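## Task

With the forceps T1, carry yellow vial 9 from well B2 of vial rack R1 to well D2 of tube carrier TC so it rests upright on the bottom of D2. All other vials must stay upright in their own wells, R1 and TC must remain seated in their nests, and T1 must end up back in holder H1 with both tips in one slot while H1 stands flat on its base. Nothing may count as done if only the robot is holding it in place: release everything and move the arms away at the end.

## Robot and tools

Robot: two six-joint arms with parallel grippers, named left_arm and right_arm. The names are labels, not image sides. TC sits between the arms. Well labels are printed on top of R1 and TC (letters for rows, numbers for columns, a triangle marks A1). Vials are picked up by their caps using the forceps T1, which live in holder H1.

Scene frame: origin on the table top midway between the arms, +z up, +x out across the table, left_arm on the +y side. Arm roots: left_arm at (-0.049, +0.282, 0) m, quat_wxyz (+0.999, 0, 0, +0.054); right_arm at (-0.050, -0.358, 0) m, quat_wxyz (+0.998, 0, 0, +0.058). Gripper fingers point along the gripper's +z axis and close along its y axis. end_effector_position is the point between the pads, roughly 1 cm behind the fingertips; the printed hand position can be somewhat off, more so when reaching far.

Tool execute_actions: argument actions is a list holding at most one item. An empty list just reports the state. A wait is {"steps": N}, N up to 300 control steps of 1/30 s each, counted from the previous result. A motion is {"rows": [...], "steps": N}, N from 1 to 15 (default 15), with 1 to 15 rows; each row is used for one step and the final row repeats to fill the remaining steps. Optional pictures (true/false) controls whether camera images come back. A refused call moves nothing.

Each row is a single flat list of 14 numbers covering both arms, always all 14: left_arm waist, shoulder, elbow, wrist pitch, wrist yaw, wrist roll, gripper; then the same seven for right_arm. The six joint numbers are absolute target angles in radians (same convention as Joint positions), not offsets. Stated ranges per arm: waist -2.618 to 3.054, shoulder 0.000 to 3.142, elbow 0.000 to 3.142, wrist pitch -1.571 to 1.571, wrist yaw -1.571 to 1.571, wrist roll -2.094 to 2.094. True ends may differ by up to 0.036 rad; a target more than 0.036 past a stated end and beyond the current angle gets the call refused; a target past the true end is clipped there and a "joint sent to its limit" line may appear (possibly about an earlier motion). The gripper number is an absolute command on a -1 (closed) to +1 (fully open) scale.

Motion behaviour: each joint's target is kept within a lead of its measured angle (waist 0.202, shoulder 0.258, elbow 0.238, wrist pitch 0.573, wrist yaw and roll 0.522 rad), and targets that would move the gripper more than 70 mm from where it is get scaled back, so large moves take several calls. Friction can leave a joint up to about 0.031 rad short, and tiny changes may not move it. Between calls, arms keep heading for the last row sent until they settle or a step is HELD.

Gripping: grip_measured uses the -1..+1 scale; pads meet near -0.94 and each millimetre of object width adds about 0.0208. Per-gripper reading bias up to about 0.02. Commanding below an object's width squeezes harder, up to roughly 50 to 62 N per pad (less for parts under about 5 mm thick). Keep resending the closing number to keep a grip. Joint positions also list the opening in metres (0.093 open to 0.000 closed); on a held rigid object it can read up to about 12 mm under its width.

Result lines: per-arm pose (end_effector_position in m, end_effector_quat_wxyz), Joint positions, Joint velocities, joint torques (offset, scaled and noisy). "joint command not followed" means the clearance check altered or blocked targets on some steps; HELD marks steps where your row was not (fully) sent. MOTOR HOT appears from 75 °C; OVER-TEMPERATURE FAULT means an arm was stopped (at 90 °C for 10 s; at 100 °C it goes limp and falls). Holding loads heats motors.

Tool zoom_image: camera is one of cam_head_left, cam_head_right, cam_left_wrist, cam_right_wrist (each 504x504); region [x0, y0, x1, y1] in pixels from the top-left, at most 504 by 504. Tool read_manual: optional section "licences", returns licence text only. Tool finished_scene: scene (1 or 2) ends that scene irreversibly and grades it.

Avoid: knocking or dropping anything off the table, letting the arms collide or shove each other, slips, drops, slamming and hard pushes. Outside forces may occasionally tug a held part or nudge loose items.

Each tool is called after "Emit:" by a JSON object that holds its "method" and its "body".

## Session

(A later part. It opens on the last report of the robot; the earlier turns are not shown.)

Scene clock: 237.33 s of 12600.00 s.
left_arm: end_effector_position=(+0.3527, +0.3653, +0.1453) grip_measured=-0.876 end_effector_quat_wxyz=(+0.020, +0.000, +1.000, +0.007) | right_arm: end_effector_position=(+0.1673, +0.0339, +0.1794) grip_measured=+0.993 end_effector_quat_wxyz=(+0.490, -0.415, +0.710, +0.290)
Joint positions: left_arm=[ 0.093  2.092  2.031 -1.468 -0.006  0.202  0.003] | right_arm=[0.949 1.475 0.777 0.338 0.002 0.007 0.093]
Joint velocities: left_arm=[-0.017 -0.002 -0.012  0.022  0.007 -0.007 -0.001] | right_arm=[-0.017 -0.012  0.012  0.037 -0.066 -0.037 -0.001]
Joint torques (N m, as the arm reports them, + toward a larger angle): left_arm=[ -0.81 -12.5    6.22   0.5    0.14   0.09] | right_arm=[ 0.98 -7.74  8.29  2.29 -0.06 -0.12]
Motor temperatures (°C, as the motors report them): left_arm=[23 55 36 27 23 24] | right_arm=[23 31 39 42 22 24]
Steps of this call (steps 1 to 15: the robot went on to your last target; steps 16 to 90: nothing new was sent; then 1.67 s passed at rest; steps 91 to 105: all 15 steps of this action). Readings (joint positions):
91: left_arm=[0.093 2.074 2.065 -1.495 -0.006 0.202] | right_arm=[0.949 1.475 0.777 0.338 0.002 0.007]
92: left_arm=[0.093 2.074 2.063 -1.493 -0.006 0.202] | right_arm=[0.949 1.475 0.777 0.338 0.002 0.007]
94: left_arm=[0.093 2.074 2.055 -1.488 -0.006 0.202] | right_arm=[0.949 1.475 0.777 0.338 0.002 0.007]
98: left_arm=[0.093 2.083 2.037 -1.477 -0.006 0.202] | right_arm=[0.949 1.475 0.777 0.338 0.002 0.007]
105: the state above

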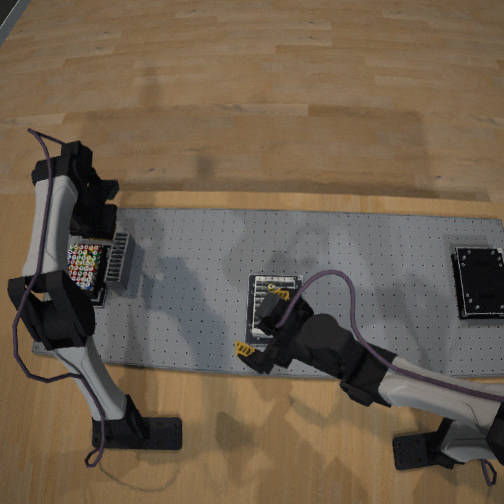

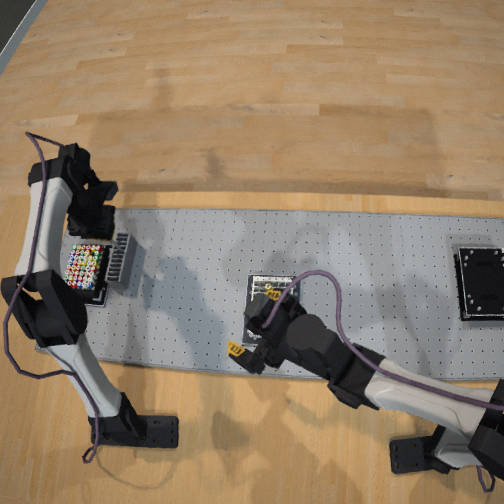

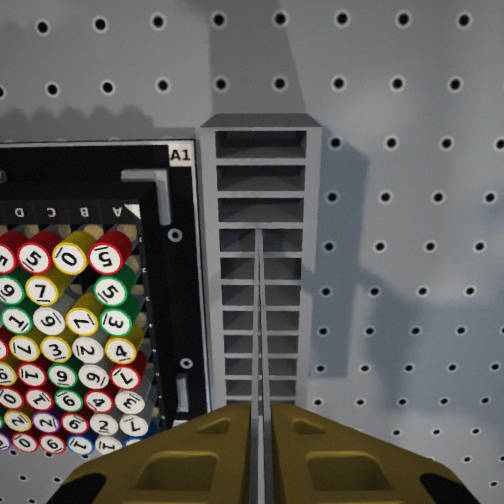

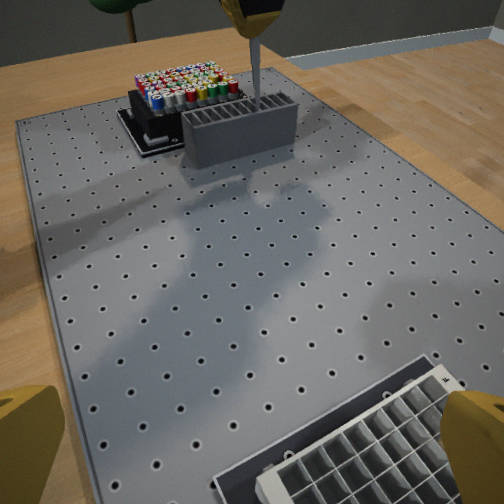

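In the slot. Continue down, release, retreat.

Emit:
{"method": "execute_actions", "body": {"actions": [{"rows":[[0.088,2.105,2.013,-1.447,0,0.21,-0.88,0.96,1.45,0.786,0.364,0,0,1],[0.088,2.108,2.007,-1.441,0,0.21,-0.88,0.96,1.45,0.786,0.364,0,0,1],[0.088,2.111,2.001,-1.436,0,0.21,-0.88,0.96,1.45,0.786,0.364,0,0,1],[0.088,2.114,1.995,-1.43,0,0.21,-0.88,0.96,1.45,0.786,0.364,0,0,1],[0.088,2.117,1.989,-1.425,0,0.21,-0.88,0.96,1.45,0.786,0.364,0,0,1],[0.088,2.12,1.983,-1.419,0,0.21,-0.88,0.96,1.45,0.786,0.364,0,0,1],[0.088,2.122,1.977,-1.414,0,0.21,-0.88,0.96,1.45,0.786,0.364,0,0,1],[0.088,2.124,1.971,-1.408,0,0.21,-0.88,0.96,1.45,0.786,0.364,0,0,1],[0.088,2.125,1.966,-1.403,0,0.21,-0.88,0.96,1.45,0.786,0.364,0,0,1]],"steps":15}], "pictures": false}}

Emit:
{"method": "execute_actions", "body": {"actions": [{"rows":[[0.088,2.125,1.966,-1.403,0,0.21,-0.8,0.96,1.45,0.786,0.364,0,0,1],[0.088,2.125,1.966,-1.403,0,0.21,-0.75,0.96,1.45,0.786,0.364,0,0,1],[0.088,2.125,1.966,-1.403,0,0.21,-0.7,0.96,1.45,0.786,0.364,0,0,1],[0.088,2.125,1.966,-1.403,0,0.21,-0.6,0.96,1.45,0.786,0.364,0,0,1],[0.088,2.125,1.966,-1.403,0,0.21,-0.4,0.96,1.45,0.786,0.364,0,0,1]],"steps":15}]}}

Emit:
{"method": "zoom_image", "body": {"camera": "cam_right_wrist", "region": [190,40,340,190]}}

Scene clock: 242.90 s of 12600.00 s.
left_arm: end_effector_position=(+0.3559, +0.3658, +0.1213) grip_measured=-0.876 end_effector_quat_wxyz=(+0.008, +0.000, +1.000, +0.004) | right_arm: end_effector_position=(+0.1673, +0.0339, +0.1794) grip_measured=+0.993 end_effector_quat_wxyz=(+0.490, -0.415, +0.710, +0.290)
Joint positions: left_arm=[ 0.093  2.121  1.981 -1.414 -0.005  0.202  0.003] | right_arm=[0.949 1.475 0.777 0.338 0.002 0.007 0.093]
Joint velocities: left_arm=[-0.012 -0.007  0.007  0.007  0.051  0.022  0.001] | right_arm=[-0.007 -0.002 -0.037 -0.051  0.022  0.007 -0.   ]
Joint torques (N m, as the arm reports them, + toward a larger angle): left_arm=[ -1.   -12.84   6.18   0.44   0.08   0.04] | right_arm=[ 0.83 -8.06  8.33  2.26 -0.06 -0.05]
Motor temperatures (°C, as the motors report them): left_arm=[23 55 36 27 23 24] | right_arm=[23 32 39 43 22 24]
Steps of this call (steps 1 to 15: the robot went on to your last target; steps 16 to 90: nothing new was sent; then 2.07 s passed at rest; steps 91 to 105: all 15 steps of this action). Readings (joint positions):
91: left_arm=[0.093 2.092 2.031 -1.466 -0.006 0.202] | right_arm=[0.949 1.475 0.777 0.338 0.002 0.007]
92: left_arm=[0.093 2.092 2.030 -1.464 -0.006 0.202] | right_arm=[0.949 1.475 0.777 0.338 0.002 0.007]
94: left_arm=[0.093 2.093 2.022 -1.458 -0.006 0.202] | right_arm=[0.949 1.475 0.777 0.338 0.002 0.007]
98: left_arm=[0.093 2.106 1.999 -1.438 -0.005 0.202] | right_arm=[0.949 1.475 0.777 0.338 0.002 0.007]
105: the state above

Scene clock: 243.40 s of 12600.00 s.
left_arm: end_effector_position=(+0.3560, +0.3659, +0.1213) grip_measured=-0.401 end_effector_quat_wxyz=(+0.008, +0.000, +1.000, +0.004) | right_arm: end_effector_position=(+0.1673, +0.0339, +0.1794) grip_measured=+0.993 end_effector_quat_wxyz=(+0.490, -0.415, +0.710, +0.290)
Joint positions: left_arm=[ 0.093  2.121  1.981 -1.413 -0.005  0.202  0.026] | right_arm=[0.949 1.475 0.777 0.338 0.002 0.007 0.093]
Joint velocities: left_arm=[ 0.012  0.007  0.022  0.051 -0.11  -0.007  0.   ] | right_arm=[-0.017 -0.002  0.027 -0.022 -0.007 -0.051  0.002]
Joint torques (N m, as the arm reports them, + toward a larger angle): left_arm=[ -0.88 -12.64   6.3    0.43   0.1    0.08] | right_arm=[ 0.75 -7.93  8.36  2.27 -0.04 -0.14]
Motor temperatures (°C, as the motors report them): left_arm=[23 55 36 27 23 24] | right_arm=[23 32 39 43 22 24]
Steps of this call (steps 1 to 15: all 15 steps of this action). Readings (joint positions):
1: left_arm=[0.093 2.121 1.981 -1.413 -0.005 0.202] | right_arm=[0.949 1.475 0.777 0.338 0.002 0.007]
2: left_arm=[0.093 2.121 1.981 -1.413 -0.005 0.202] | right_arm=[0.949 1.475 0.777 0.338 0.002 0.007]
4: left_arm=[0.093 2.121 1.981 -1.413 -0.005 0.202] | right_arm=[0.949 1.475 0.777 0.338 0.002 0.007]
8: left_arm=[0.093 2.121 1.981 -1.413 -0.005 0.202] | right_arm=[0.949 1.475 0.777 0.338 0.002 0.007]
15: the state above

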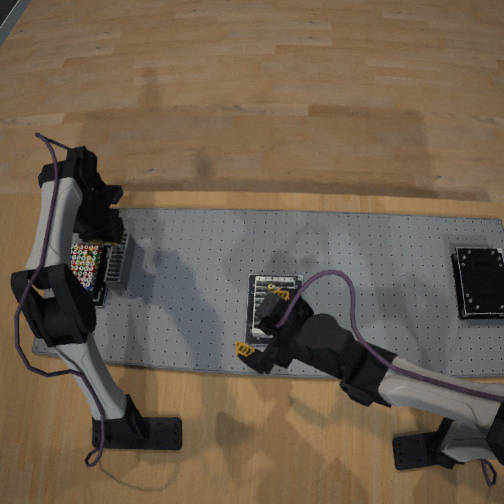

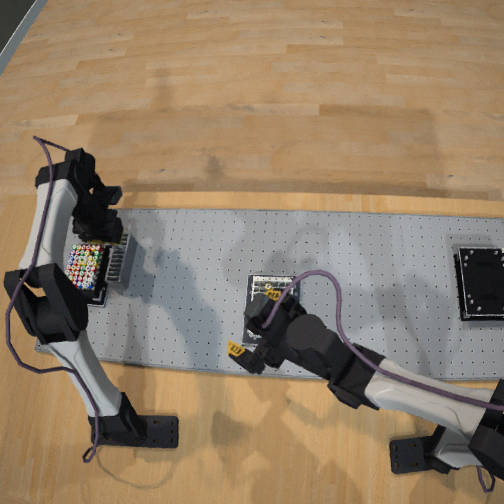

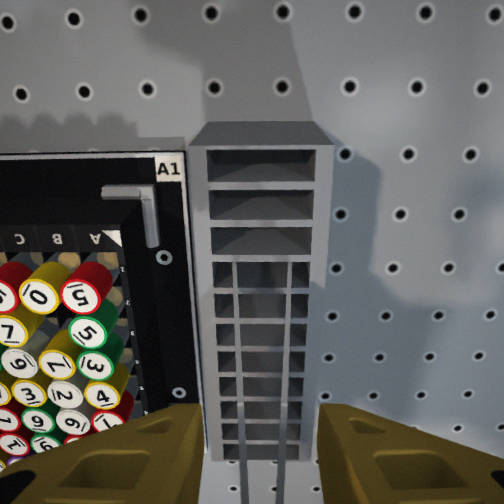

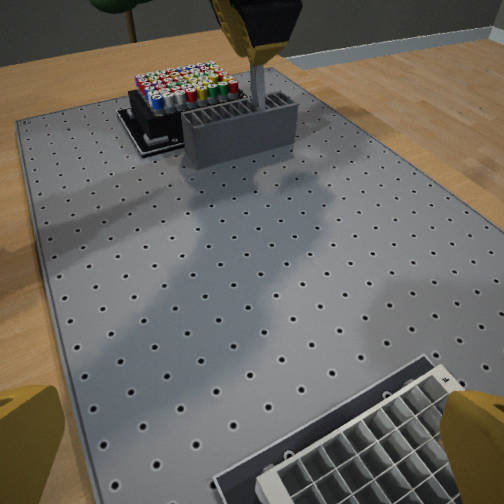

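Region (190, 40, 340, 190) of cam_right_wrist's 504x504 image, scaled by 3.360, with more detail than that image has.

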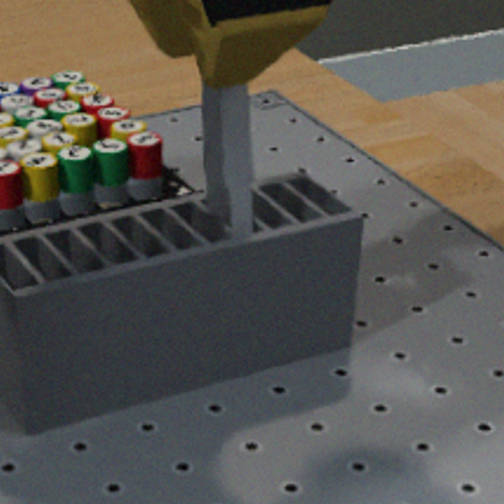

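Emit:
{"method": "execute_actions", "body": {"actions": [{"rows":[[0.088,2.09,2.02,-1.45,0,0.21,-0.2,0.96,1.45,0.786,0.364,0,0,1],[0.088,2.08,2.04,-1.47,0,0.21,-0.2,0.96,1.45,0.786,0.364,0,0,1],[0.088,2.07,2.06,-1.49,0,0.21,-0.2,0.96,1.45,0.786,0.364,0,0,1],[0.088,2.06,2.08,-1.51,0,0.21,-0.2,0.96,1.45,0.786,0.364,0,0,1],[0.088,2.04,2.09,-1.52,0,0.21,-0.2,0.96,1.45,0.786,0.364,0,0,1],[0.088,2.02,2.1,-1.525,0,0.21,-0.2,0.96,1.45,0.786,0.364,0,0,1],[0.088,2.0,2.1,-1.525,0,0.21,-0.2,0.96,1.45,0.786,0.364,0,0,1],[0.088,1.97,2.1,-1.525,0,0.21,-0.2,0.96,1.45,0.786,0.364,0,0,1],[0.088,1.94,2.1,-1.525,0,0.21,-0.2,0.96,1.45,0.786,0.364,0,0,1],[0.088,1.9,2.1,-1.525,0,0.21,-0.2,0.96,1.45,0.786,0.364,0,0,1],[0.088,1.85,2.08,-1.525,0,0.21,-0.2,0.96,1.45,0.786,0.364,0,0,1],[0.088,1.8,2.05,-1.525,0,0.21,-0.2,0.96,1.45,0.786,0.364,0,0,1]],"steps":15}], "pictures": false}}

Emit:
{"method": "execute_actions", "body": {"actions": [{"steps":10}]}}

Scene clock: 248.90 s of 12600.00 s.
left_arm: end_effector_position=(+0.3250, +0.3595, +0.2632) grip_measured=-0.201 end_effector_quat_wxyz=(+0.163, -0.000, +0.986, +0.036) | right_arm: end_effector_position=(+0.1673, +0.0339, +0.1794) grip_measured=+0.993 end_effector_quat_wxyz=(+0.490, -0.415, +0.710, +0.290)
Joint positions: left_arm=[ 0.093  1.804  2.067 -1.499 -0.005  0.202  0.036] | right_arm=[0.949 1.475 0.777 0.338 0.002 0.007 0.093]
Joint velocities: left_arm=[-0.002 -0.799 -0.007 -0.139 -0.007  0.007 -0.   ] | right_arm=[-0.002 -0.002 -0.002  0.037  0.022 -0.022 -0.001]
Joint torques (N m, as the arm reports them, + toward a larger angle): left_arm=[-0.87 -5.6   5.71  0.86  0.09  0.09] | right_arm=[ 0.88 -7.97  8.19  2.31 -0.05 -0.09]
Motor temperatures (°C, as the motors report them): left_arm=[23 56 36 26 23 24] | right_arm=[23 33 40 43 22 24]
Steps of this call (steps 1 to 15: the robot went on to your last target; steps 16 to 90: nothing new was sent; then 2.00 s passed at rest; steps 91 to 105: all 15 steps of this action). Readings (joint positions):
91: left_arm=[0.093 2.121 1.984 -1.417 -0.005 0.202] | right_arm=[0.949 1.475 0.777 0.338 0.002 0.007]
92: left_arm=[0.093 2.121 1.991 -1.425 -0.005 0.202] | right_arm=[0.949 1.475 0.777 0.338 0.002 0.007]
94: left_arm=[0.093 2.116 2.020 -1.448 -0.005 0.202] | right_arm=[0.949 1.475 0.777 0.338 0.002 0.007]
98: left_arm=[0.093 2.051 2.066 -1.478 -0.005 0.202] | right_arm=[0.949 1.475 0.777 0.338 0.002 0.007]
105: the state above

Scene clock: 249.23 s of 12600.00 s.
left_arm: end_effector_position=(+0.3207, +0.3587, +0.2650) grip_measured=-0.201 end_effector_quat_wxyz=(+0.160, -0.000, +0.986, +0.035) | right_arm: end_effector_position=(+0.1673, +0.0339, +0.1794) grip_measured=+0.993 end_effector_quat_wxyz=(+0.490, -0.415, +0.710, +0.290)
Joint positions: left_arm=[ 0.093  1.796  2.067 -1.513 -0.005  0.202  0.036] | right_arm=[0.949 1.475 0.777 0.338 0.002 0.007 0.093]
Joint velocities: left_arm=[ 0.002  0.032 -0.007 -0.037  0.007 -0.007 -0.001] | right_arm=[ 0.012 -0.007 -0.012 -0.037  0.051 -0.022 -0.   ]
Joint torques (N m, as the arm reports them, + toward a larger angle): left_arm=[-0.93 -9.47  5.75  0.84  0.07  0.11] | right_arm=[ 0.83 -7.88  8.24  2.31 -0.05 -0.1 ]
Motor temperatures (°C, as the motors report them): left_arm=[23 56 36 26 23 24] | right_arm=[23 33 40 43 22 24]
Steps of this call (steps 1 to 10: the robot went on to your last target). Readings (joint positions):
1: left_arm=[0.093 1.781 2.067 -1.503 -0.005 0.202] | right_arm=[0.949 1.475 0.777 0.338 0.002 0.007]
2: left_arm=[0.093 1.769 2.067 -1.507 -0.005 0.202] | right_arm=[0.949 1.475 0.777 0.338 0.002 0.007]
4: left_arm=[0.093 1.768 2.067 -1.512 -0.005 0.202] | right_arm=[0.949 1.475 0.777 0.338 0.002 0.007]
8: left_arm=[0.093 1.790 2.067 -1.513 -0.005 0.202] | right_arm=[0.949 1.475 0.777 0.338 0.002 0.007]
10: the state above

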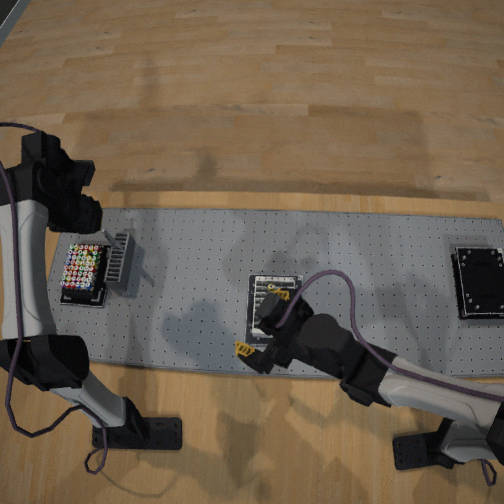

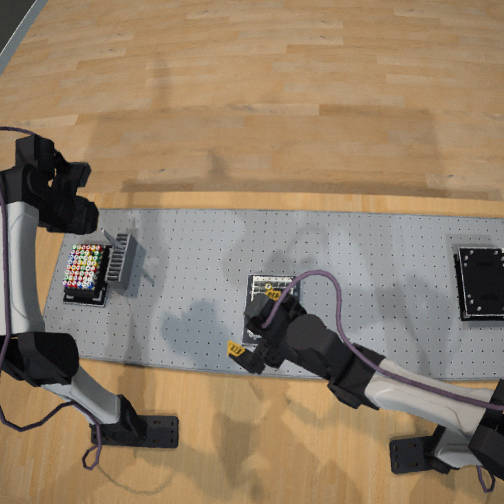

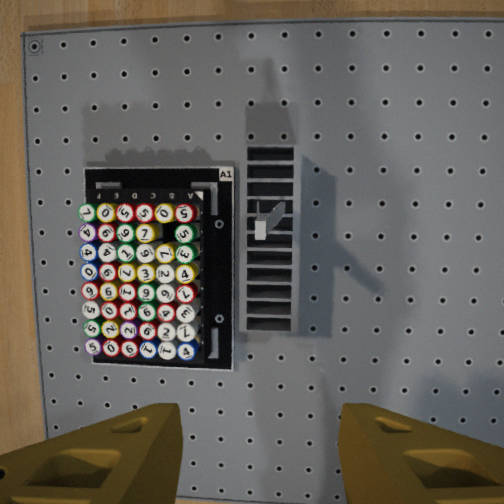

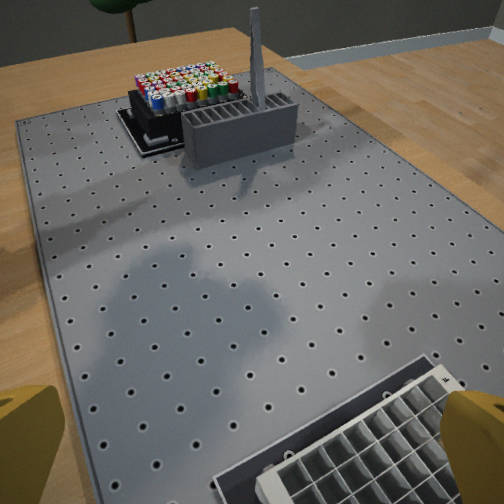

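Emit:
{"method": "finished_scene", "body": {"scene": 2}}

The scene is finished: the task was done.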